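# Set the shelf board level on the cabinet's four pegs

## Task

Place the shelf board inside the cabinet so it sits flat and level on all four shelf pegs, then release it. At the end the entire hand and arm must be out of the cabinet, with the hand at least about a fingernail's width clear of the cabinet's sides, back and top, and the arm must be still; otherwise the attempt fails. It also fails if the gripper is still holding any loose object at the moment of checking. The board must stay in place on its own; anything held there only by the robot does not count.

## Robot and tools

Robot: one six-joint arm with a two-finger parallel gripper. Joints, base to hand: waist, shoulder, elbow, wrist pitch, wrist yaw, wrist roll. Their ranges in rad: waist -3.054 to 3.054, shoulder 0.000 to 3.142, elbow 0.000 to 2.356, wrist pitch -1.571 to 1.571, wrist yaw -1.571 to 1.571, wrist roll -3.142 to 3.142. The base may sit tilted relative to the table, and a mount under it counts as part of the arm for clearance checks.

Frames. The scene frame has its origin on the tabletop right under the arm base, +z upward, and +y to the left when facing along +x. Reported hand poses (end_effector_position in m, end_effector_quat_wxyz) and velocities (m/s, rad/s) use this frame; the printed position can be a little off, more so at long reach. The gripper frame: fingers extend along its +x, and they open and close along its y. The reported position is the point between the finger pads, 3 to 4 cm short of the fingertips.

execute_actions(actions): a list of actions run one after another. Each action is a table of 0 to 15 rows; each row lasts one control step (1/30 s), and if fewer than 15 rows are given the last row repeats to fill 15 steps (0.5 s). A row is 7 numbers, each in [-1, 1]: dx, dy, dz, rx, ry, rz, opening. The first six are an offset, not a pose: a target displacement from where the gripper was measured at the start of that action (for the first action of a call, the last pose any result reported), expressed in the gripper's own axes. Every row is relative to that same start, not to the row before. Scale: 1.0 equals 0.6 m for dx..dz and 180 degrees for rx..rz; rx, ry, rz form a single rotation vector. Opening is absolute: +1 is wide open (0.088 m), about -0.80 is where empty fingers touch, and values down to -1 close no further. Fully closing from open takes at least about 0.5 s. An empty list just returns the current state and images.

move(target, speed, blocking): drives the gripper in a straight line toward one goal. target is one 7-number row as above, an offset in gripper axes from the pose in the latest result that showed one, with the opening absolute (sent when the move begins). speed is the path's top speed in m/s, 0.002 to 0.5 (default 0.25); rotation is capped at twice that value in rad/s. Paths last 0.5 to 10 s; longer ones are cut off at 10 s before reaching the goal. It takes the shorter way round when turning. It does not slow for obstacles, the hand lags and may drift, and it can overshoot the speed, especially near full arm extension. Faster contact hits harder, and aiming further past a surface pushes harder. blocking=false returns after 0.5 s while motion continues; until a result shows the move ended, further rows and moves are refused, so use wait(0) to poll or stop. The extra 'move:' line reports the ending (done means resting near the target; others such as off_target, moving, held, fault), distance to target, and limits: paced means the command was clipped, held means a safety check blocked steps (after which the arm may jump faster than speed).

wait(seconds): 0 to 10 s, the arm keeps its last command; returns early if a running move finishes. stop(): brakes a running move (needs room, more when fast); fingers keep moving. zoom_image(camera, region): camera is cam_low or cam_wrist; region [x0, y0, x1, y1] in pixels of that camera's latest image, top-left origin, at most 504 by 504. finished_scene(scene): ends the current scene by its number; irreversible, and the goal must already hold and keep holding.

Motion limits. Each step the commanded pose is clipped to within 70 mm and 16 degrees of the measured pose, and damped inverse kinematics favours position over orientation. A distant goal may need several actions; after an action the arm only continues to the last clipped pose. 'Hand target' in a result is where the controller is currently heading. Friction can leave the hand short or slightly tilted, and tiny moves may not happen; check the pose after each move and correct tilt. 'pose unreachable' means the clearance check altered or blocked the command.

Results and gripping. Joint positions and velocities list the six joints (rad, rad/s) then the pad gap (m, m/s). grip_measured gives the measured opening on the command scale; to hold something keep commanding clearly below it (lower squeezes harder), with readings possibly off by about 1 mm throughout. Pad force tops out near 34 N; a quick close can push harder and even bounce open. While you think, the robot keeps its last command.

Hazards. Contact torque reaching a joint limit (N m: waist 18.2, shoulder 22.5, elbow 22.4, wrist pitch 5.92, wrist yaw 5.9, wrist roll 5.54, including held weight) stops the arm for 10 s and drops the rest of the call. Holding loads heats motors: a MOTOR HOT warning from 50 °C, an OVER-TEMPERATURE FAULT hold at 95 °C, and if it does not cool within 30 to 60 s, power cuts and the arm and gripper go limp. Occasional disturbances may pull the held board or shove loose items. Avoid knocking anything off the table, dropping the board, slamming, and hard pushes into the cabinet. Finish with the board released, the gripper empty, and the hand backed out with clearance.

Cameras: cam_low (fixed) and cam_wrist (on the hand), both 504x504, returned in that order; calibration lines give pinhole plus radial intrinsics and world-to-camera transforms, accurate to a few degrees and millimetres.

Each tool is called after ">>>" by a JSON object that holds its "op" and its "data".

## Session

I'll start by observing the scene.

>>> {"op": "execute_actions", "data": {"actions": []}}

Scene clock: 0.00 s.
end_effector_position=(+0.1923, -0.4593, +0.1185) grip_measured=+0.848 end_effector_quat_wxyz=(+0.600, +0.615, +0.141, -0.491) end_effector_velocity=(-0.004, +0.004, -0.006) end_effector_angular_velocity=(+0.023, +0.020, -0.003)
Joint positions: [-0.916  1.069  1.231 -0.428  0.182  0.705  0.081]
Joint velocities: [-0.007 -0.002 -0.007 -0.022  0.007  0.007  0.   ]
Heat: hottest shoulder 26 °C (+0.0 °C/min).
Hand target: +0.192, -0.459, +0.118; +0.600, +0.615, +0.141, -0.492

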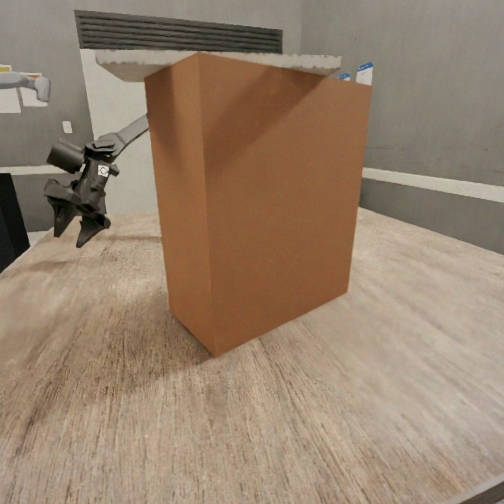

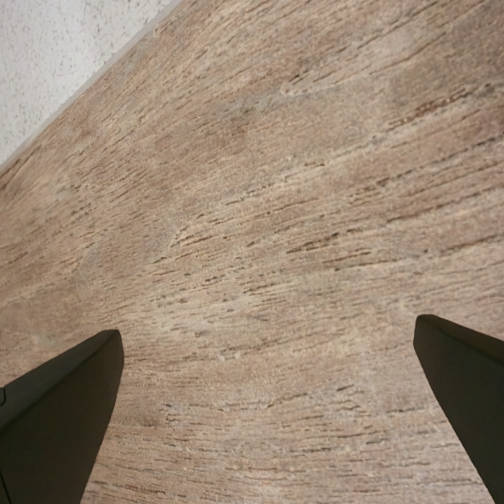

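>>> {"op": "zoom_image", "data": {"camera": "cam_low", "region": [60, 20, 400, 140]}}

Region (60, 20, 400, 140) of cam_low's 504x504 image, scaled by 1.482, with more detail than that image has; it fills the top 178 rows of this view, and the rest is white.

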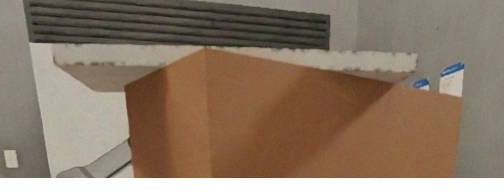

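>>> {"op": "move", "data": {"target": [-0.6405, 0.1743, -0.2352, -0.0698, 0.2208, 0.2199, 1.0], "speed": 0.3}}

Scene clock: 122.20 s.
end_effector_position=(+0.1519, -0.1967, +0.4506) grip_measured=+1.000 end_effector_quat_wxyz=(+0.701, +0.696, +0.144, +0.052) end_effector_velocity=(-0.000, +0.000, -0.002) end_effector_angular_velocity=(-0.014, +0.002, +0.007)
Joint positions: [ 1.436  1.188  1.747 -1.566  1.219  1.777  0.088]
Joint velocities: [-0.002 -0.002 -0.002 -0.007 -0.007 -0.007  0.   ]
Heat: hottest shoulder 33 °C (+2.0 °C/min).
Hand target: +0.152, -0.197, +0.452; +0.701, +0.697, +0.143, +0.051
Off the commanded pose: 0.004 m, 8 deg.
joint sent to its limit — the command would take joint 4 (wrist pitch) past its lower limit, so that joint was sent only as far as its limit.
move: off_target
camera_calibration (this result's frames):
cam_wrist: T_world_to_cam=[[-0.156435, 0.000536105, -0.987688, 0.475622], [-0.558801, 0.824517, 0.0889533, 0.238524], [0.814414, 0.565836, -0.128684, 0.123162], [0, 0, 0, 1]] pos_world=[0.107386, -0.266612, 0.464398]

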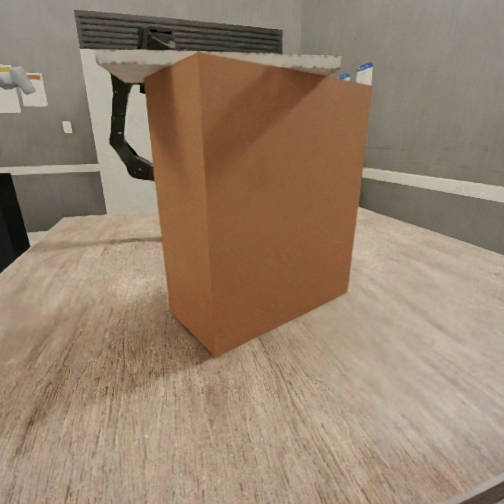

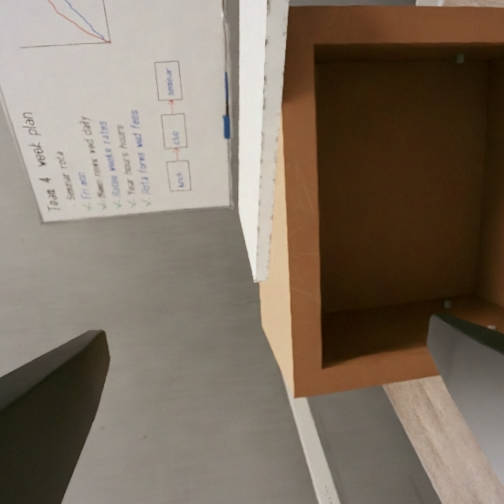

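>>> {"op": "zoom_image", "data": {"camera": "cam_wrist", "region": [220, 0, 504, 284]}}

>>> {"op": "zoom_image", "data": {"camera": "cam_wrist", "region": [220, 220, 504, 504]}}

Region (220, 0, 504, 284) of cam_wrist's 504x504 image, scaled by 1.775, with more detail than that image has.

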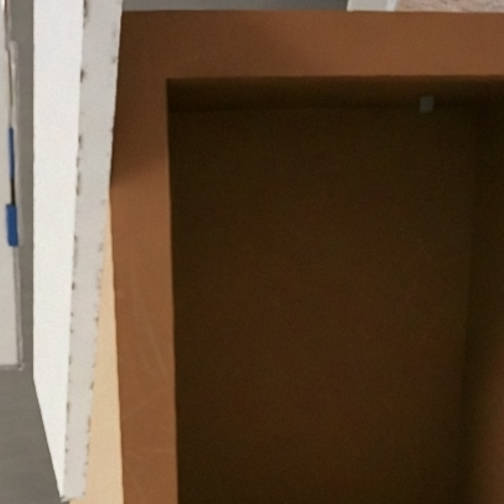

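Region (220, 220, 504, 504) of cam_wrist's 504x504 image, scaled by 1.775, with more detail than that image has.

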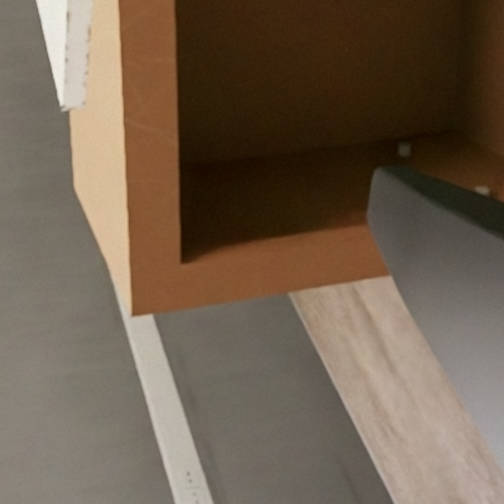

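>>> {"op": "move", "data": {"target": [0.1133, 0.0905, -0.0705, -0.5022, 0.0022, -0.011, 1.0], "speed": 0.4}}

Scene clock: 244.63 s.
end_effector_position=(+0.2123, -0.1390, +0.4977) grip_measured=+1.000 end_effector_quat_wxyz=(+0.989, -0.004, +0.075, +0.128) end_effector_velocity=(-0.000, +0.004, -0.000) end_effector_angular_velocity=(-0.028, -0.011, +0.025)
Joint positions: [ 1.197  1.352  1.721 -1.028  1.076 -0.179  0.088]
Joint velocities: [-0.002 -0.002 -0.007  0.007 -0.022 -0.037  0.   ]
Heat: hottest shoulder 34 °C (+1.0 °C/min).
Hand target: +0.213, -0.136, +0.496; +0.988, -0.009, +0.077, +0.130
Off the commanded pose: 0.003 m, 1 deg.
move: done
camera_calibration (this result's frames):
cam_wrist: T_world_to_cam=[[0.230059, -0.97233, -0.0405885, -0.157105], [-0.45425, -0.0704063, -0.888088, 0.560119], [0.860657, 0.22275, -0.457878, 0.153695], [0, 0, 0, 1]] pos_world=[0.158299, -0.147558, 0.561432]

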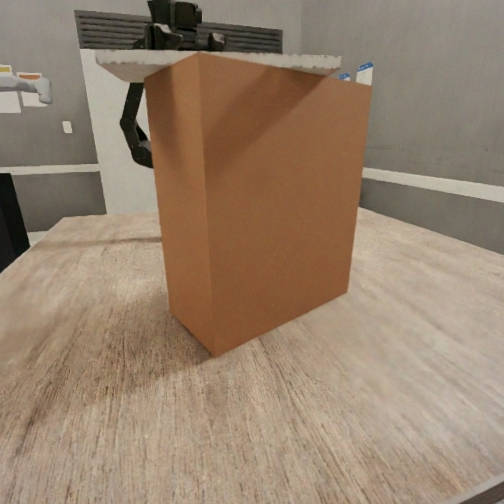

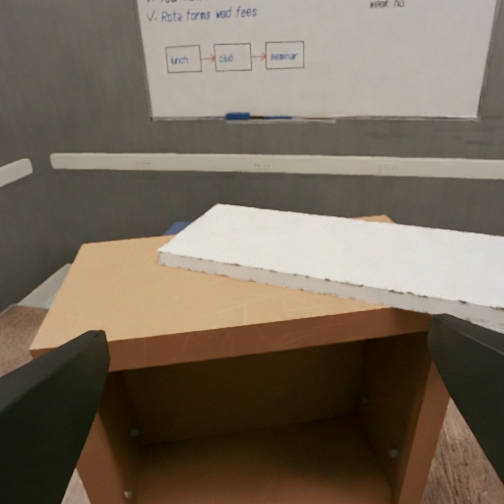

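>>> {"op": "zoom_image", "data": {"camera": "cam_wrist", "region": [300, 180, 504, 384]}}

>>> {"op": "zoom_image", "data": {"camera": "cam_wrist", "region": [0, 180, 300, 480]}}

Region (300, 180, 504, 384) of cam_wrist's 504x504 image, scaled by 2.471, with more detail than that image has.

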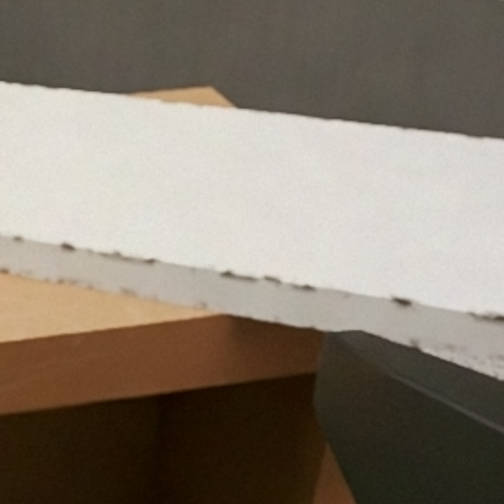

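Region (0, 180, 300, 480) of cam_wrist's 504x504 image, scaled by 1.680, with more detail than that image has.

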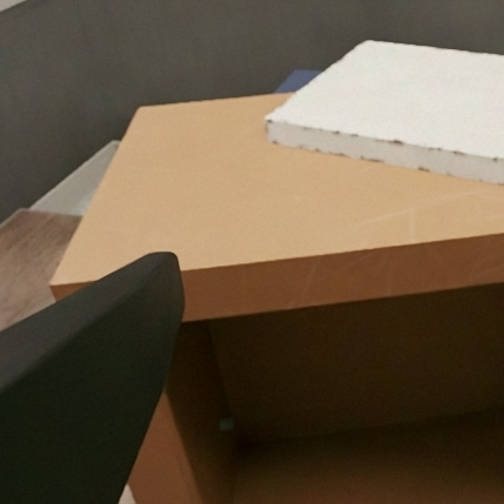

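>>> {"op": "move", "data": {"target": [0.1473, -0.2052, -0.1383, 0.4972, -0.145, -0.0699, 0.4], "speed": 0.4}}

Scene clock: 367.17 s.
end_effector_position=(+0.3139, -0.2446, +0.4044) grip_measured=+0.400 end_effector_quat_wxyz=(+0.704, +0.704, -0.068, -0.062) end_effector_velocity=(+0.000, +0.000, -0.002) end_effector_angular_velocity=(-0.012, +0.005, +0.004)
Joint positions: [0.489 1.038 1.065 0.136 0.655 0.698 0.059]
Joint velocities: [-0.007 -0.002 -0.002 -0.007 -0.007 -0.007 -0.   ]
Heat: hottest shoulder 31 °C (+0.0 °C/min).
Hand target: +0.316, -0.240, +0.401; +0.705, +0.704, -0.063, -0.061
Off the commanded pose: 0.008 m, 1 deg.
move: done
camera_calibration (this result's frames):
cam_wrist: T_world_to_cam=[[-0.00462369, 0.0348641, -0.999381, 0.420757], [-0.140774, 0.989417, 0.0351677, 0.303507], [0.990031, 0.140849, 0.000333182, -0.198826], [0, 0, 0, 1]] pos_world=[0.241515, -0.28696, 0.40989]

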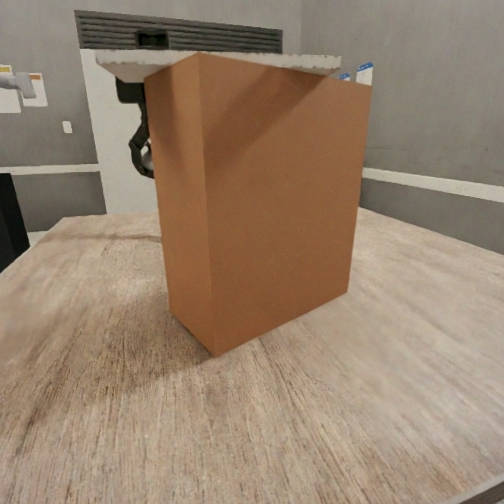

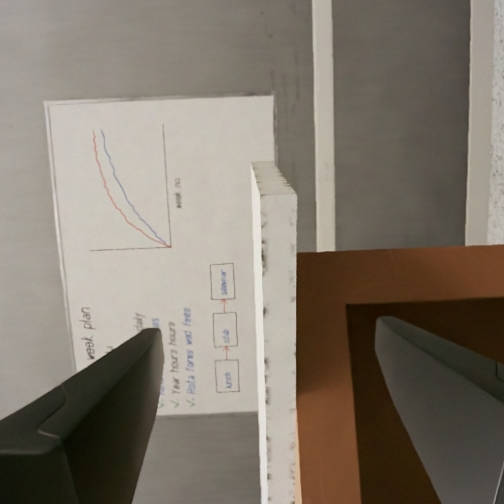

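>>> {"op": "move", "data": {"target": [0.135, -0.009, 0.0, 0.0, 0.0, 0.0, 0.4], "speed": 0.15}}

Scene clock: 399.30 s.
end_effector_position=(+0.3930, -0.2568, +0.3968) grip_measured=+0.400 end_effector_quat_wxyz=(+0.707, +0.702, -0.064, -0.062) end_effector_velocity=(+0.000, +0.006, -0.000) end_effector_angular_velocity=(-0.032, +0.001, +0.031)
Joint positions: [0.288 1.291 1.233 0.194 0.457 0.73  0.059]
Joint velocities: [ 0.002 -0.002 -0.002 -0.022 -0.022 -0.022 -0.   ]
Heat: hottest shoulder 30 °C (-1.0 °C/min).
Hand target: +0.394, -0.259, +0.399; +0.704, +0.704, -0.068, -0.062
Off the commanded pose: 0.004 m, 1 deg.
move: done
camera_calibration (this result's frames):
cam_wrist: T_world_to_cam=[[-0.0111054, 0.0284678, -0.999533, 0.414929], [-0.145039, 0.988978, 0.0297786, 0.330608], [0.989364, 0.145302, -0.00685407, -0.271231], [0, 0, 0, 1]] pos_world=[0.320905, -0.299366, 0.403031]

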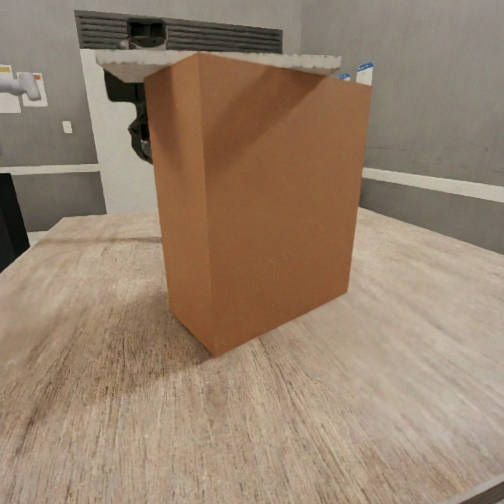

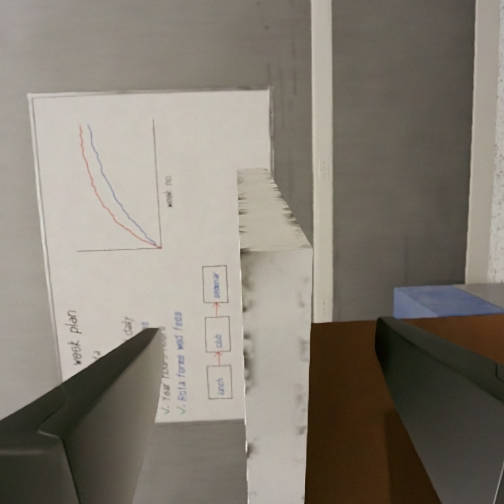

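>>> {"op": "execute_actions", "data": {"actions": [[[0,0,0,0,0,0,0.2],[0,0,0,0,0,0,0.0],[0,0,0,0,0,0,-0.2],[0,0,0,0,0,0,-0.35],[0,0,0,0,0,0,-0.45],[0,0,0,0,0,0,-0.52],[0,0,0,0,0,0,-0.58],[0,0,0,0,0,0,-0.64],[0,0,0,0,0,0,-0.7],[0,0,0,0,0,0,-0.8],[0,0,0,0,0,0,-0.9],[0,0,0,0,0,0,-1.0]]]}}

Scene clock: 408.97 s.
end_effector_position=(+0.3930, -0.2570, +0.3971) grip_measured=-0.493 end_effector_quat_wxyz=(+0.706, +0.703, -0.065, -0.062) end_effector_velocity=(+0.000, +0.002, -0.005) end_effector_angular_velocity=(-0.013, +0.023, +0.008)
Joint positions: [0.288 1.291 1.234 0.195 0.457 0.731 0.015]
Joint velocities: [-0.002 -0.002 -0.002 -0.022  0.007 -0.007 -0.   ]
Heat: hottest shoulder 30 °C (-1.0 °C/min).
Hand target: +0.393, -0.257, +0.397; +0.706, +0.702, -0.064, -0.062
Off the commanded pose: 0.000 m, 0 deg.
camera_calibration (this result's frames):
cam_wrist: T_world_to_cam=[[-0.00950888, 0.0304274, -0.999492, 0.415109], [-0.144346, 0.989026, 0.031482, 0.32991], [0.989482, 0.144572, -0.00501247, -0.272105], [0, 0, 0, 1]] pos_world=[0.320811, -0.299582, 0.403148]

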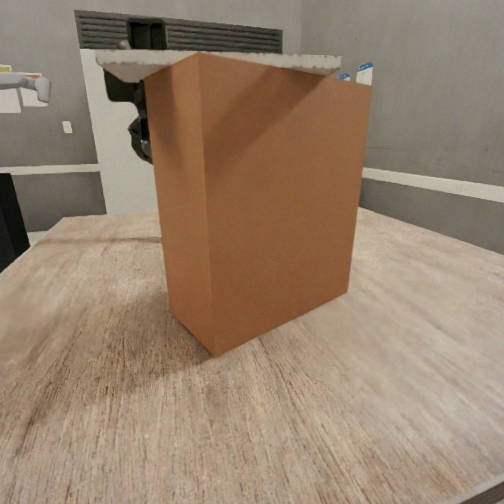

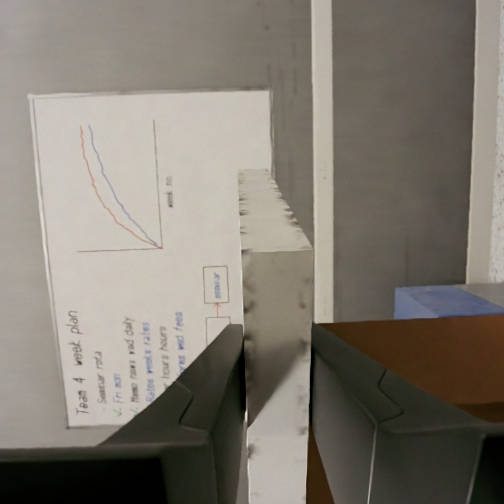

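>>> {"op": "move", "data": {"target": [-0.0343, 0.0067, -0.0237, 0.0, 0.1767, 0.0, -1.0], "speed": 0.15}}

Scene clock: 455.10 s.
end_effector_position=(+0.3748, -0.2406, +0.3986) grip_measured=-0.494 end_effector_quat_wxyz=(+0.696, +0.695, +0.129, +0.127) end_effector_velocity=(-0.004, +0.005, -0.003) end_effector_angular_velocity=(-0.048, -0.009, +0.036)
Joint positions: [ 0.131  1.314  1.562 -0.512 -0.081  0.802  0.015]
Joint velocities: [-0.002 -0.002  0.002 -0.037 -0.022 -0.051 -0.   ]
Heat: hottest shoulder 29 °C (-1.0 °C/min).
Hand target: +0.375, -0.240, +0.401; +0.696, +0.694, +0.130, +0.133
Off the commanded pose: 0.003 m, 1 deg.
move: done
camera_calibration (this result's frames):
cam_wrist: T_world_to_cam=[[-0.0332954, 0.0208477, -0.999228, 0.422459], [-0.635287, 0.771377, 0.0372623, 0.440308], [0.771558, 0.636037, -0.012439, -0.0536132], [0, 0, 0, 1]] pos_world=[0.335153, -0.31435, 0.405059]

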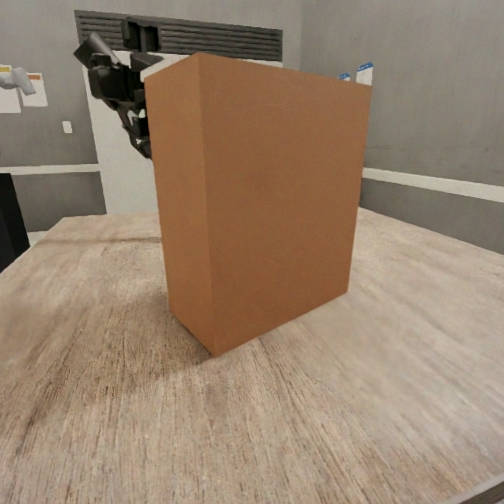

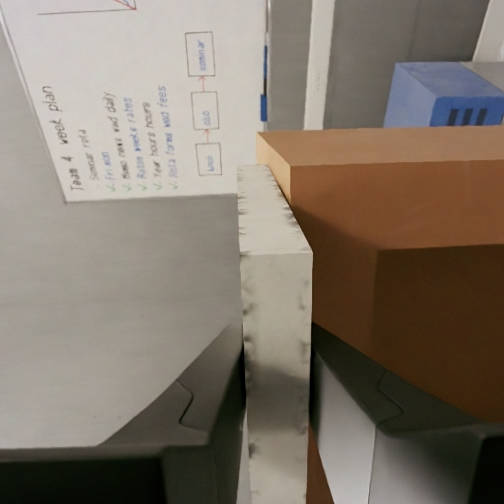

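>>> {"op": "execute_actions", "data": {"actions": [[[0,-0.002,0,0,0,0,-1],[0,-0.003,0,0,0,0,-1],[0,-0.004,0,0,0,0,-1],[0,-0.004,0,0,0,0,-1],[0,-0.004,0,0,0,0,-0.6],[0,-0.004,0,0,0,0,-0.45],[0,-0.004,0,0,0,0,-0.35],[0,-0.004,0,0,0,0,-0.25],[0,-0.004,0,0,0,0,-0.15],[0,-0.004,0,0,0,0,-0.05]]]}}

>>> {"op": "move", "data": {"target": [0.02, 0.0, -0.2075, 0.0, 0.0, 0.0, -0.05], "speed": 0.2}}

Scene clock: 508.33 s.
end_effector_position=(+0.3750, -0.2418, +0.3988) grip_measured=-0.077 end_effector_quat_wxyz=(+0.696, +0.695, +0.127, +0.128) end_effector_velocity=(-0.000, -0.001, +0.001) end_effector_angular_velocity=(+0.010, -0.006, -0.002)
Joint positions: [ 0.127  1.313  1.562 -0.507 -0.086  0.802  0.035]
Joint velocities: [-0.002 -0.002 -0.002  0.007 -0.007  0.007  0.015]
Heat: hottest elbow 30 °C (+0.0 °C/min).
Hand target: +0.375, -0.241, +0.396; +0.696, +0.695, +0.129, +0.127
Off the commanded pose: 0.003 m, 0 deg.
camera_calibration (this result's frames):
cam_wrist: T_world_to_cam=[[-0.028883, 0.0228801, -0.999321, 0.421564], [-0.633673, 0.772763, 0.0360077, 0.441607], [0.773062, 0.634283, -0.00782126, -0.0558042], [0, 0, 0, 1]] pos_world=[0.33515, -0.315507, 0.40494]

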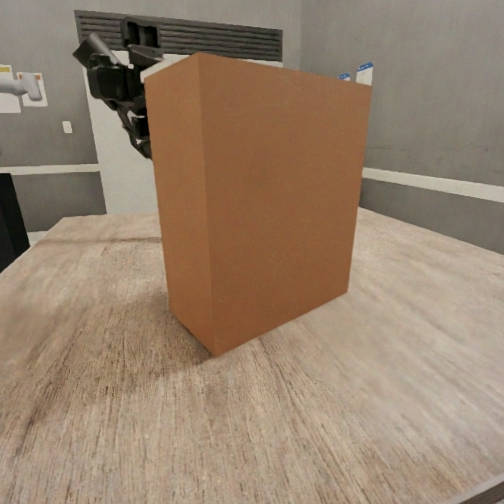

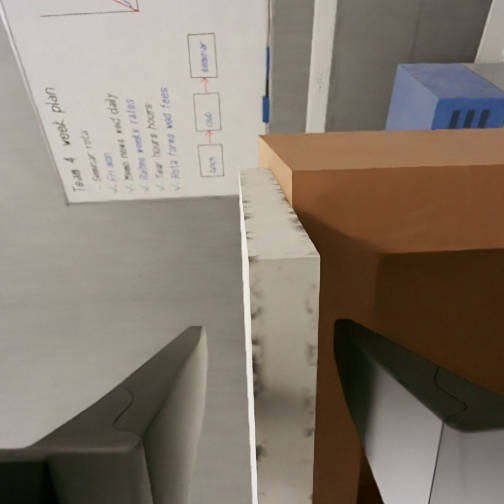

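Scene clock: 509.43 s.
end_effector_position=(+0.3426, -0.1234, +0.4030) grip_measured=-0.050 end_effector_quat_wxyz=(+0.696, +0.696, +0.124, +0.130) end_effector_velocity=(-0.001, +0.001, -0.002) end_effector_angular_velocity=(-0.009, -0.001, +0.008)
Joint positions: [ 0.512  1.213  1.154 -0.202  0.282  0.899  0.037]
Joint velocities: [-0.002 -0.002 -0.002 -0.007 -0.007 -0.007 -0.   ]
Heat: hottest elbow 30 °C (+0.0 °C/min).
Hand target: +0.342, -0.121, +0.399; +0.696, +0.695, +0.127, +0.128
Off the commanded pose: 0.005 m, 0 deg.
move: done
camera_calibration (this result's frames):
cam_wrist: T_world_to_cam=[[-0.0207999, 0.0249078, -0.999473, 0.419599], [-0.633, 0.773471, 0.0324489, 0.330766], [0.773872, 0.633342, -0.000321509, -0.109247], [0, 0, 0, 1]] pos_world=[0.302645, -0.197099, 0.40861]

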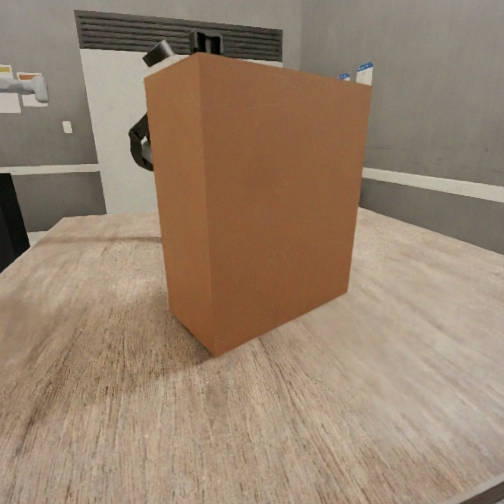

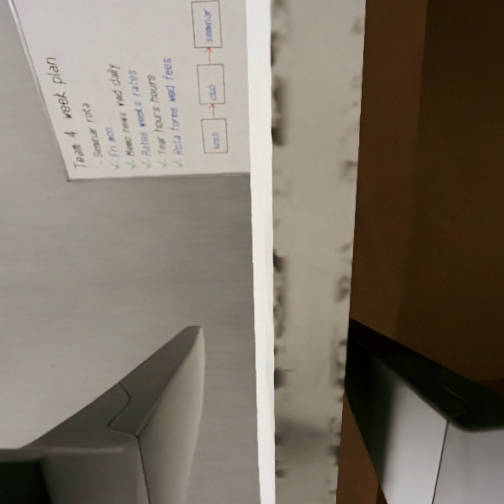

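>>> {"op": "execute_actions", "data": {"actions": [[[0,-0.006,-0.003,0,0,0,-0.05],[0,-0.012,-0.006,0,0,0,-0.05],[0,-0.015,-0.008,0,0,0,-0.05]]]}}

Scene clock: 514.40 s.
end_effector_position=(+0.3412, -0.1214, +0.3979) grip_measured=-0.050 end_effector_quat_wxyz=(+0.694, +0.698, +0.120, +0.130) end_effector_velocity=(-0.000, -0.003, -0.003) end_effector_angular_velocity=(-0.010, +0.008, -0.010)
Joint positions: [ 0.508  1.198  1.117 -0.172  0.279  0.899  0.037]
Joint velocities: [-0.007 -0.007 -0.002 -0.007  0.007 -0.007 -0.   ]
Heat: hottest elbow 30 °C (+1.0 °C/min).
Hand target: +0.341, -0.119, +0.394; +0.695, +0.696, +0.124, +0.130
Off the commanded pose: 0.005 m, 1 deg.
camera_calibration (this result's frames):
cam_wrist: T_world_to_cam=[[-0.0165897, 0.0306019, -0.999394, 0.413665], [-0.628612, 0.776965, 0.0342259, 0.326704], [0.777542, 0.628799, 0.0063471, -0.113936], [0, 0, 0, 1]] pos_world=[0.300823, -0.194854, 0.402956]

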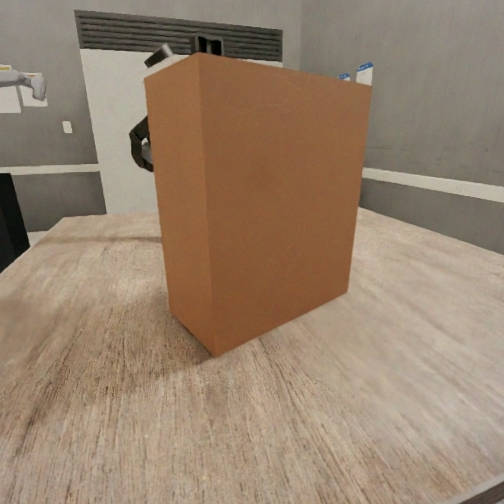

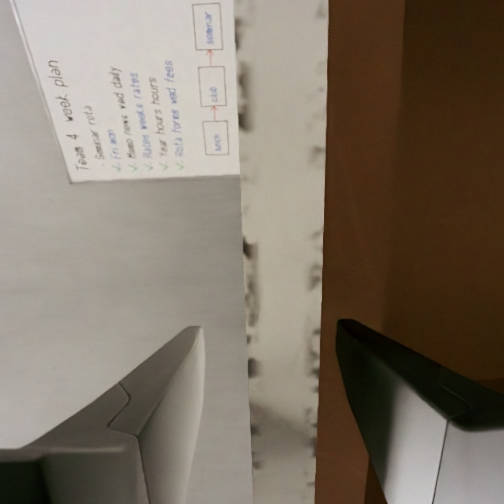

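>>> {"op": "execute_actions", "data": {"actions": [[[0.004,-0.002,0,0,0,0,-0.05],[0.008,-0.003,0,0,0,0,-0.05],[0.01,-0.003,0,0,0,0,-0.05],[0.01,-0.003,0,0,0,0,-0.05],[0.01,-0.003,0,0,0,0,-0.05],[0.01,-0.003,0,0,0,0,-0.2],[0.01,-0.003,0,0,0,0,-0.3],[0.01,-0.003,0,0,0,0,-0.4],[0.01,-0.003,0,0,0,0,-0.47],[0.01,-0.003,0,0,0,0,-0.53],[0.01,-0.003,0,0,0,0,-0.6],[0.01,-0.003,0,0,0,0,-0.7],[0.01,-0.003,0,0,0,0,-0.8],[0.01,-0.003,0,0,0,0,-0.9],[0.01,-0.003,0,0,0,0,-1.0]]]}}

Scene clock: 522.23 s.
end_effector_position=(+0.3460, -0.1197, +0.3970) grip_measured=-0.494 end_effector_quat_wxyz=(+0.694, +0.698, +0.119, +0.131) end_effector_velocity=(-0.001, -0.002, -0.002) end_effector_angular_velocity=(-0.007, -0.000, +0.002)
Joint positions: [ 0.5    1.213  1.117 -0.154  0.27   0.897  0.015]
Joint velocities: [-0.007 -0.007 -0.002 -0.007 -0.007 -0.007 -0.   ]
Heat: hottest shoulder 29 °C (+0.0 °C/min).
Hand target: +0.347, -0.119, +0.396; +0.694, +0.698, +0.120, +0.130
Off the commanded pose: 0.001 m, 0 deg.
camera_calibration (this result's frames):
cam_wrist: T_world_to_cam=[[-0.0144695, 0.0320796, -0.999381, 0.412287], [-0.628182, 0.777321, 0.0340467, 0.328362], [0.777932, 0.628285, 0.00890437, -0.119866], [0, 0, 0, 1]] pos_world=[0.305484, -0.193158, 0.401919]

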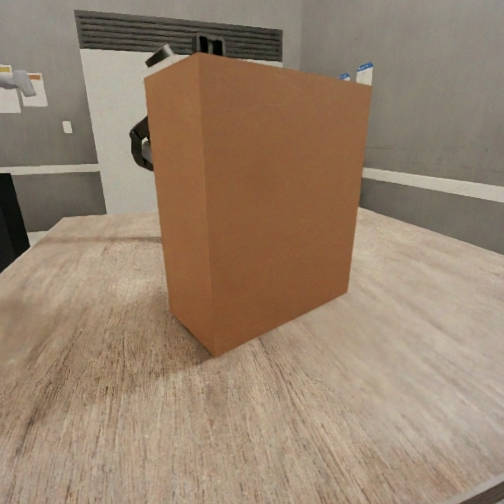

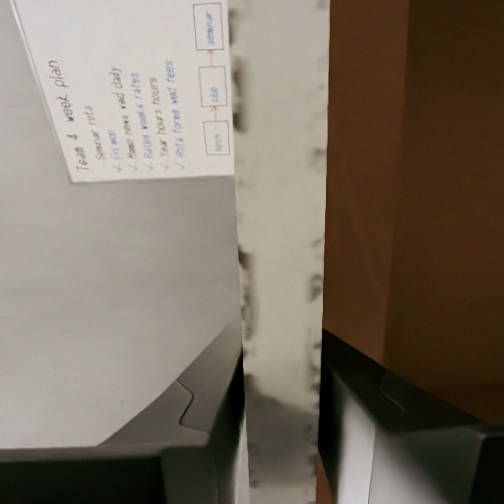

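>>> {"op": "move", "data": {"target": [-0.1917, 0.02, 0.0, 0.0, 0.005, 0.0, -1.0], "speed": 0.2}}

Scene clock: 581.10 s.
end_effector_position=(+0.2405, -0.1540, +0.3998) grip_measured=-0.495 end_effector_quat_wxyz=(+0.700, +0.689, +0.136, +0.127) end_effector_velocity=(-0.001, +0.001, +0.003) end_effector_angular_velocity=(-0.000, -0.015, +0.008)
Joint positions: [ 0.75   0.907  1.128 -0.541  0.514  0.972  0.015]
Joint velocities: [ 0.007 -0.002 -0.002  0.007 -0.007 -0.007  0.   ]
Heat: hottest elbow 30 °C (+1.0 °C/min).
Hand target: +0.237, -0.160, +0.408; +0.693, +0.697, +0.125, +0.136
Off the commanded pose: 0.010 m, 2 deg.
move: off_target
camera_calibration (this result's frames):
cam_wrist: T_world_to_cam=[[-0.0397563, 0.00506003, -0.999197, 0.416443], [-0.641936, 0.766194, 0.0294216, 0.292076], [0.765727, 0.64259, -0.0272128, 0.00325214], [0, 0, 0, 1]] pos_world=[0.20156, -0.227984, 0.407603]

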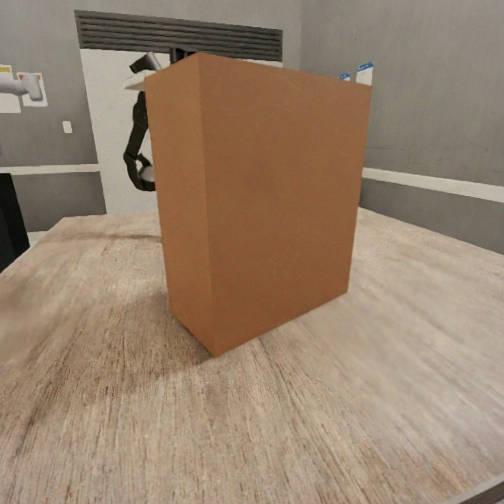

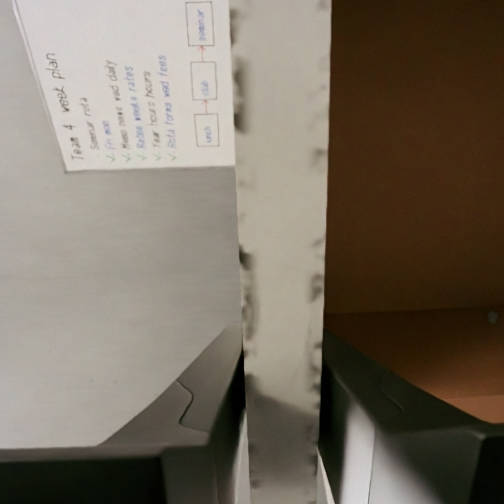

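>>> {"op": "move", "data": {"target": [0.0007, -0.2665, 0.0103, -0.2289, -0.0015, 0.0048, -1.0], "speed": 0.25}}

Scene clock: 600.93 s.
end_effector_position=(+0.2417, -0.1627, +0.2316) grip_measured=-0.495 end_effector_quat_wxyz=(+0.896, +0.403, +0.090, +0.161) end_effector_velocity=(-0.001, -0.001, +0.002) end_effector_angular_velocity=(-0.007, -0.015, -0.005)
Joint positions: [-0.211  0.564  0.591 -0.338 -0.392 -0.021  0.015]
Joint velocities: [-0.002 -0.007 -0.002  0.007 -0.007 -0.007 -0.   ]
Heat: hottest wrist pitch 32 °C (+3.0 °C/min).
Hand target: +0.241, -0.164, +0.239; +0.898, +0.400, +0.075, +0.170
Off the commanded pose: 0.008 m, 2 deg.
move: done
camera_calibration (this result's frames):
cam_wrist: T_world_to_cam=[[0.188265, -0.607184, -0.771935, 0.0411805], [-0.580755, 0.56502, -0.586069, 0.399531], [0.79201, 0.558641, -0.246252, 0.03411], [0, 0, 0, 1]] pos_world=[0.197261, -0.219794, 0.274341]

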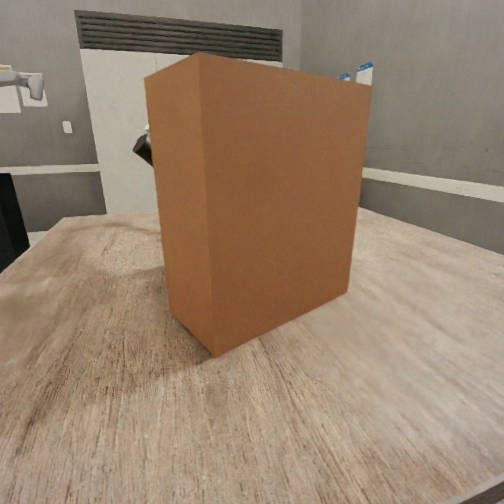

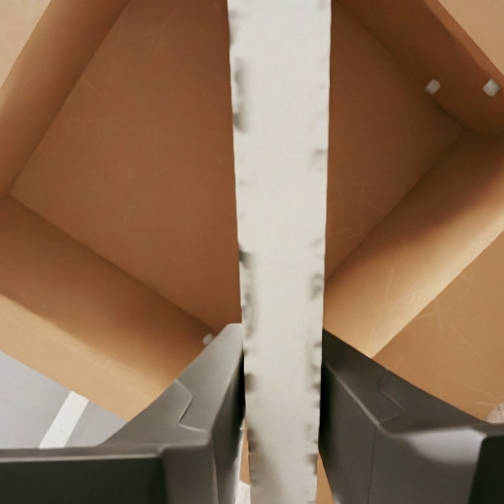

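>>> {"op": "move", "data": {"target": [0.0325, 0.0102, 0.0263, -0.019, -0.011, 0.0172, -1.0], "speed": 0.1}}

Scene clock: 658.23 s.
end_effector_position=(+0.2634, -0.1588, +0.2334) grip_measured=-0.495 end_effector_quat_wxyz=(+0.903, +0.386, +0.080, +0.172) end_effector_velocity=(-0.001, +0.005, -0.004) end_effector_angular_velocity=(-0.001, +0.013, +0.022)
Joint positions: [-0.177  0.67   0.591 -0.223 -0.384 -0.05   0.015]
Joint velocities: [-0.002  0.002 -0.002 -0.022 -0.007 -0.007  0.   ]
Heat: hottest wrist pitch 34 °C (+3.0 °C/min).
Hand target: +0.263, -0.163, +0.246; +0.905, +0.381, +0.059, +0.181
Off the commanded pose: 0.013 m, 3 deg.
move: off_target
camera_calibration (this result's frames):
cam_wrist: T_world_to_cam=[[0.222205, -0.627389, -0.74633, 0.0226927], [-0.567152, 0.539464, -0.622349, 0.411747], [0.793072, 0.561571, -0.235953, 0.0129114], [0, 0, 0, 1]] pos_world=[0.218241, -0.215136, 0.276233]

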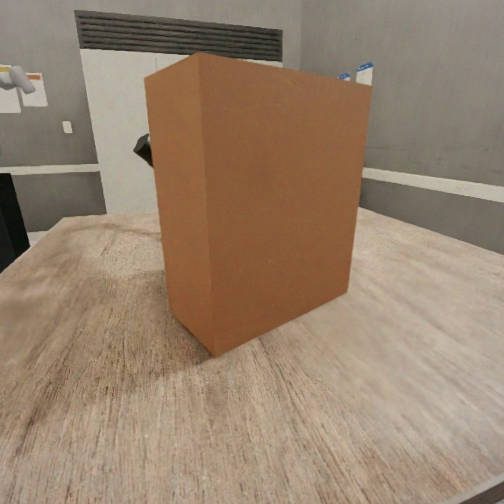

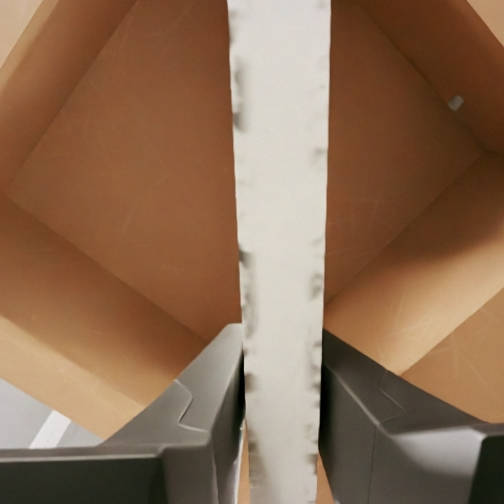

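>>> {"op": "move", "data": {"target": [0.0963, 0.016, 0.0248, -0.0061, -0.0094, 0.0098, -1.0], "speed": 0.1}}

Scene clock: 697.87 s.
end_effector_position=(+0.3177, -0.1356, +0.2364) grip_measured=-0.495 end_effector_quat_wxyz=(+0.904, +0.382, +0.078, +0.177) end_effector_velocity=(-0.000, +0.002, +0.001) end_effector_angular_velocity=(-0.005, -0.004, +0.012)
Joint positions: [-0.043  0.94   0.607  0.041 -0.264 -0.02   0.015]
Joint velocities: [ 0.002  0.002  0.002 -0.007 -0.007 -0.007 -0.   ]
Heat: hottest wrist pitch 36 °C (+2.0 °C/min).
Hand target: +0.319, -0.141, +0.249; +0.905, +0.381, +0.059, +0.181
Off the commanded pose: 0.015 m, 2 deg.
move: off_target
camera_calibration (this result's frames):
cam_wrist: T_world_to_cam=[[0.233279, -0.631611, -0.739357, 0.0216539], [-0.566827, 0.529476, -0.63116, 0.432586], [0.790119, 0.566324, -0.234498, -0.0411738], [0, 0, 0, 1]] pos_world=[0.272682, -0.19205, 0.279386]

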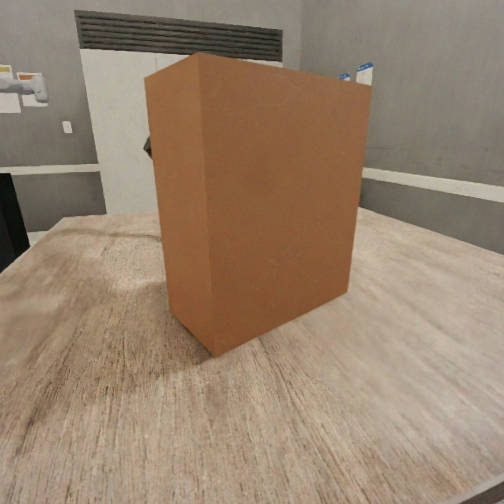

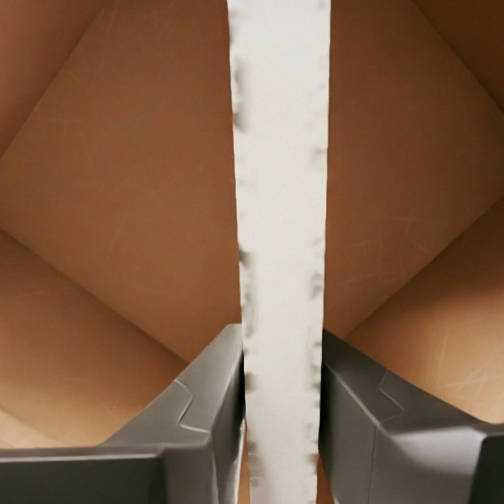

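>>> {"op": "move", "data": {"target": [0.1583, 0.0032, 0.0282, -0.0032, -0.0115, 0.0052, -1.0], "speed": 0.12}}

Scene clock: 719.83 s.
end_effector_position=(+0.4074, -0.1053, +0.2333) grip_measured=-0.495 end_effector_quat_wxyz=(+0.905, +0.380, +0.079, +0.174) end_effector_velocity=(-0.002, +0.003, +0.000) end_effector_angular_velocity=(-0.001, -0.010, +0.019)
Joint positions: [ 0.031  1.386  0.761  0.339 -0.185 -0.001  0.015]
Joint velocities: [-0.002 -0.002 -0.002 -0.007 -0.022 -0.007 -0.   ]
Heat: hottest wrist pitch 37 °C (+3.0 °C/min).
Hand target: +0.410, -0.109, +0.248; +0.905, +0.381, +0.058, +0.178
Off the commanded pose: 0.016 m, 2 deg.
move: off_target
camera_calibration (this result's frames):
cam_wrist: T_world_to_cam=[[0.227188, -0.636716, -0.73687, 0.0189433], [-0.564579, 0.530412, -0.632387, 0.464884], [0.793496, 0.559692, -0.238973, -0.130978], [0, 0, 0, 1]] pos_world=[0.362091, -0.161211, 0.276645]

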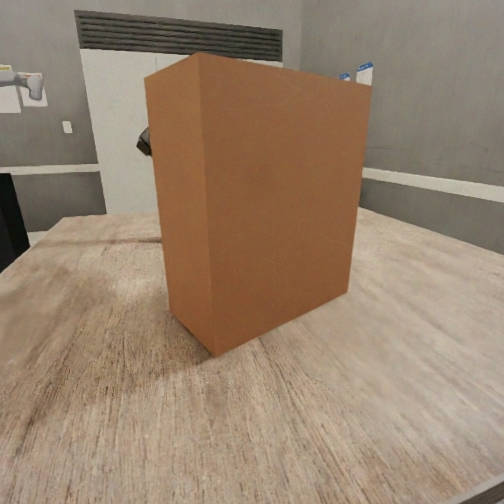

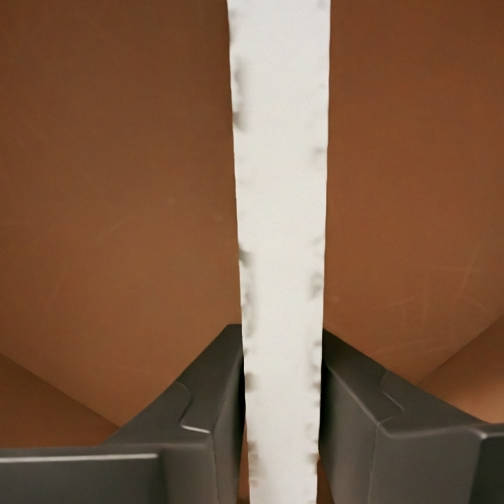

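>>> {"op": "move", "data": {"target": [0.0075, 0.0483, 0.0573, 0.0906, -0.0101, 0.009, -1.0], "speed": 0.12}}

Scene clock: 745.33 s.
end_effector_position=(+0.4121, -0.1040, +0.2636) grip_measured=-0.495 end_effector_quat_wxyz=(+0.842, +0.506, +0.101, +0.159) end_effector_velocity=(-0.001, +0.006, -0.006) end_effector_angular_velocity=(-0.010, +0.017, +0.026)
Joint positions: [ 0.111  1.387  0.844  0.265 -0.108  0.31   0.015]
Joint velocities: [-0.002  0.007 -0.002 -0.022 -0.007 -0.007 -0.   ]
Heat: hottest wrist pitch 37 °C (+2.0 °C/min).
Hand target: +0.413, -0.107, +0.278; +0.841, +0.508, +0.083, +0.167
Off the commanded pose: 0.015 m, 2 deg.
move: off_target
camera_calibration (this result's frames):
cam_wrist: T_world_to_cam=[[0.137107, -0.417228, -0.8984, 0.143567], [-0.615659, 0.674615, -0.407257, 0.462711], [0.775993, 0.608946, -0.164376, -0.135578], [0, 0, 0, 1]] pos_world=[0.370396, -0.169692, 0.295138]

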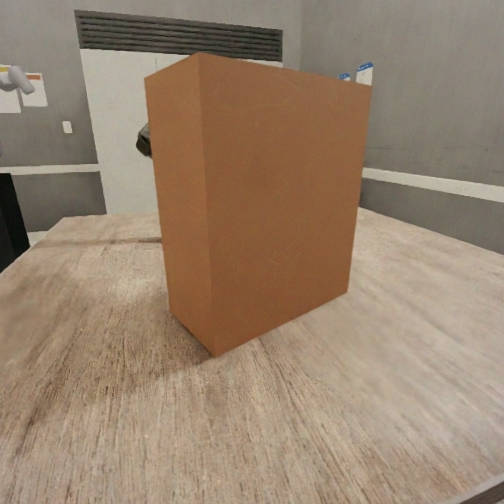

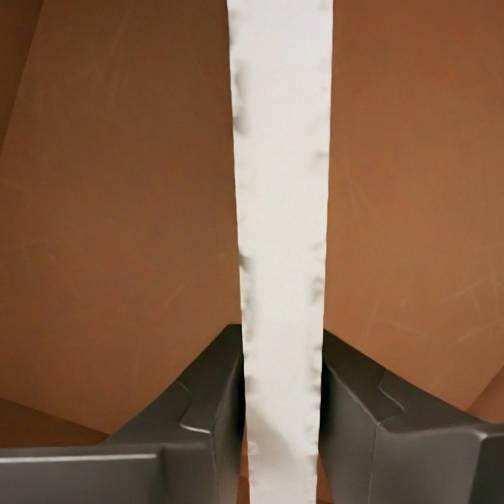

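>>> {"op": "move", "data": {"target": [-0.0007, 0.02, 0.0135, 0.1548, -0.0049, 0.0147, -1.0], "speed": 0.12}}

Scene clock: 766.17 s.
end_effector_position=(+0.4113, -0.0995, +0.2695) grip_measured=-0.495 end_effector_quat_wxyz=(+0.693, +0.694, +0.133, +0.142) end_effector_velocity=(-0.001, +0.005, -0.002) end_effector_angular_velocity=(-0.032, -0.011, +0.029)
Joint positions: [ 0.124  1.389  0.844  0.274 -0.119  0.798  0.015]
Joint velocities: [-0.002  0.002  0.002 -0.022 -0.022 -0.037  0.   ]
Heat: hottest wrist pitch 37 °C (+1.0 °C/min).
Hand target: +0.412, -0.105, +0.278; +0.692, +0.697, +0.118, +0.146
Off the commanded pose: 0.010 m, 2 deg.
move: off_target
camera_calibration (this result's frames):
cam_wrist: T_world_to_cam=[[-0.017876, 0.0254124, -0.999517, 0.285908], [-0.656829, 0.753406, 0.0309022, 0.36828], [0.753828, 0.657064, 0.00322373, -0.167975], [0, 0, 0, 1]] pos_world=[0.373632, -0.174359, 0.27493]

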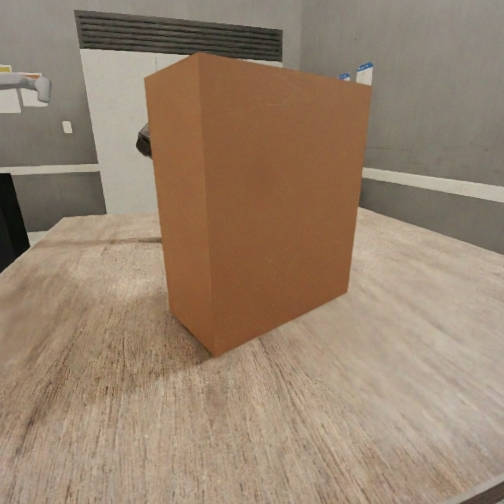

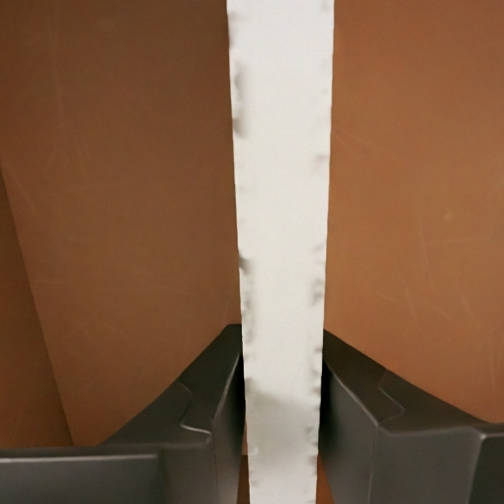

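>>> {"op": "move", "data": {"target": [-0.0015, -0.1192, 0.0025, 0.0, -0.002, 0.0087, -1.0], "speed": 0.1}}

Scene clock: 783.87 s.
end_effector_position=(+0.4114, -0.0999, +0.1893) grip_measured=-0.494 end_effector_quat_wxyz=(+0.692, +0.696, +0.133, +0.138) end_effector_velocity=(-0.000, -0.001, +0.001) end_effector_angular_velocity=(-0.005, -0.011, -0.002)
Joint positions: [-0.077  1.477  0.673  0.522 -0.304  0.749  0.015]
Joint velocities: [-0.002 -0.002 -0.002  0.007 -0.007 -0.007 -0.   ]
Heat: hottest wrist pitch 39 °C (+2.0 °C/min).
Hand target: +0.411, -0.101, +0.198; +0.692, +0.696, +0.121, +0.149
Off the commanded pose: 0.009 m, 2 deg.
move: off_target
camera_calibration (this result's frames):
cam_wrist: T_world_to_cam=[[-0.0252658, 0.0295213, -0.999245, 0.209124], [-0.652168, 0.757078, 0.0388568, 0.368091], [0.757654, 0.652657, 0.000124623, -0.16893], [0, 0, 0, 1]] pos_world=[0.373332, -0.174594, 0.194684]

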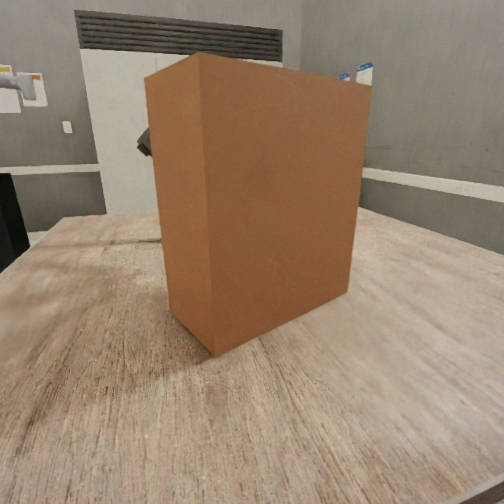

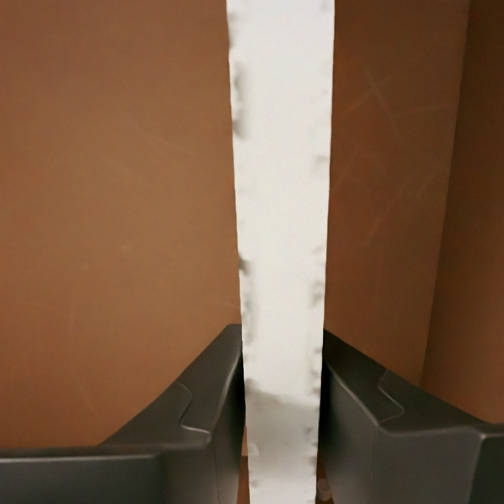

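>>> {"op": "zoom_image", "data": {"camera": "cam_wrist", "region": [220, 400, 380, 504]}}

Region (220, 400, 380, 504) of cam_wrist's 504x504 image, scaled by 3.150, with more detail than that image has; it fills the top 328 rows of this view, and the rest is white.

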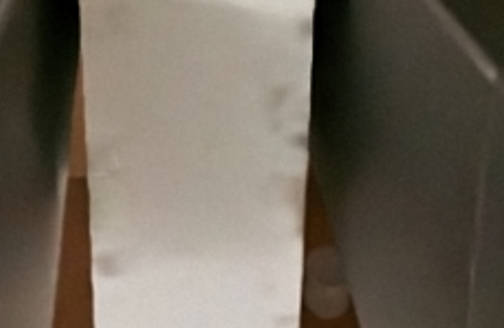

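>>> {"op": "move", "data": {"target": [0.0, -0.0055, 0.0, 0.0, 0.0, 0.0087, -1.0], "speed": 0.03}}

Scene clock: 799.17 s.
end_effector_position=(+0.4114, -0.0995, +0.1798) grip_measured=-0.495 end_effector_quat_wxyz=(+0.691, +0.697, +0.133, +0.138) end_effector_velocity=(-0.001, -0.001, +0.001) end_effector_angular_velocity=(-0.001, -0.018, +0.004)
Joint positions: [-0.1    1.497  0.656  0.559 -0.327  0.746  0.015]
Joint velocities: [-0.007 -0.002 -0.002  0.007 -0.022 -0.007  0.   ]
Heat: hottest wrist pitch 40 °C (+3.0 °C/min).
Hand target: +0.411, -0.100, +0.186; +0.690, +0.698, +0.124, +0.147
Off the commanded pose: 0.006 m, 1 deg.
move: done
camera_calibration (this result's frames):
cam_wrist: T_world_to_cam=[[-0.0250307, 0.033, -0.999142, 0.199922], [-0.651152, 0.757821, 0.0413424, 0.367355], [0.758535, 0.651628, 0.00251919, -0.170093], [0, 0, 0, 1]] pos_world=[0.37323, -0.17415, 0.184992]

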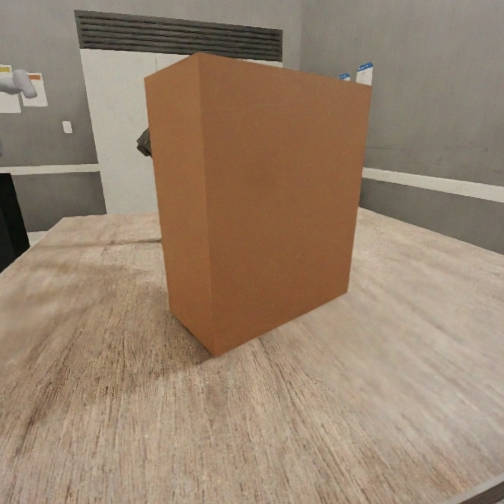

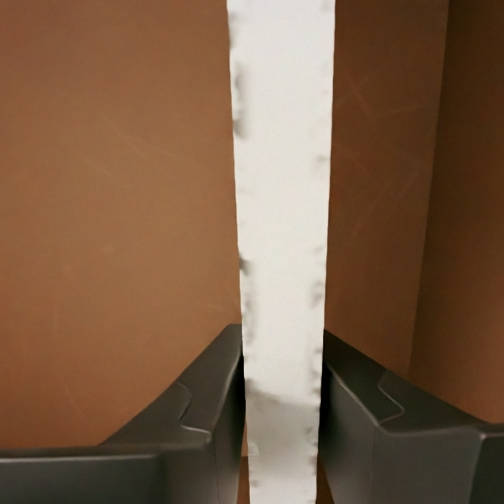

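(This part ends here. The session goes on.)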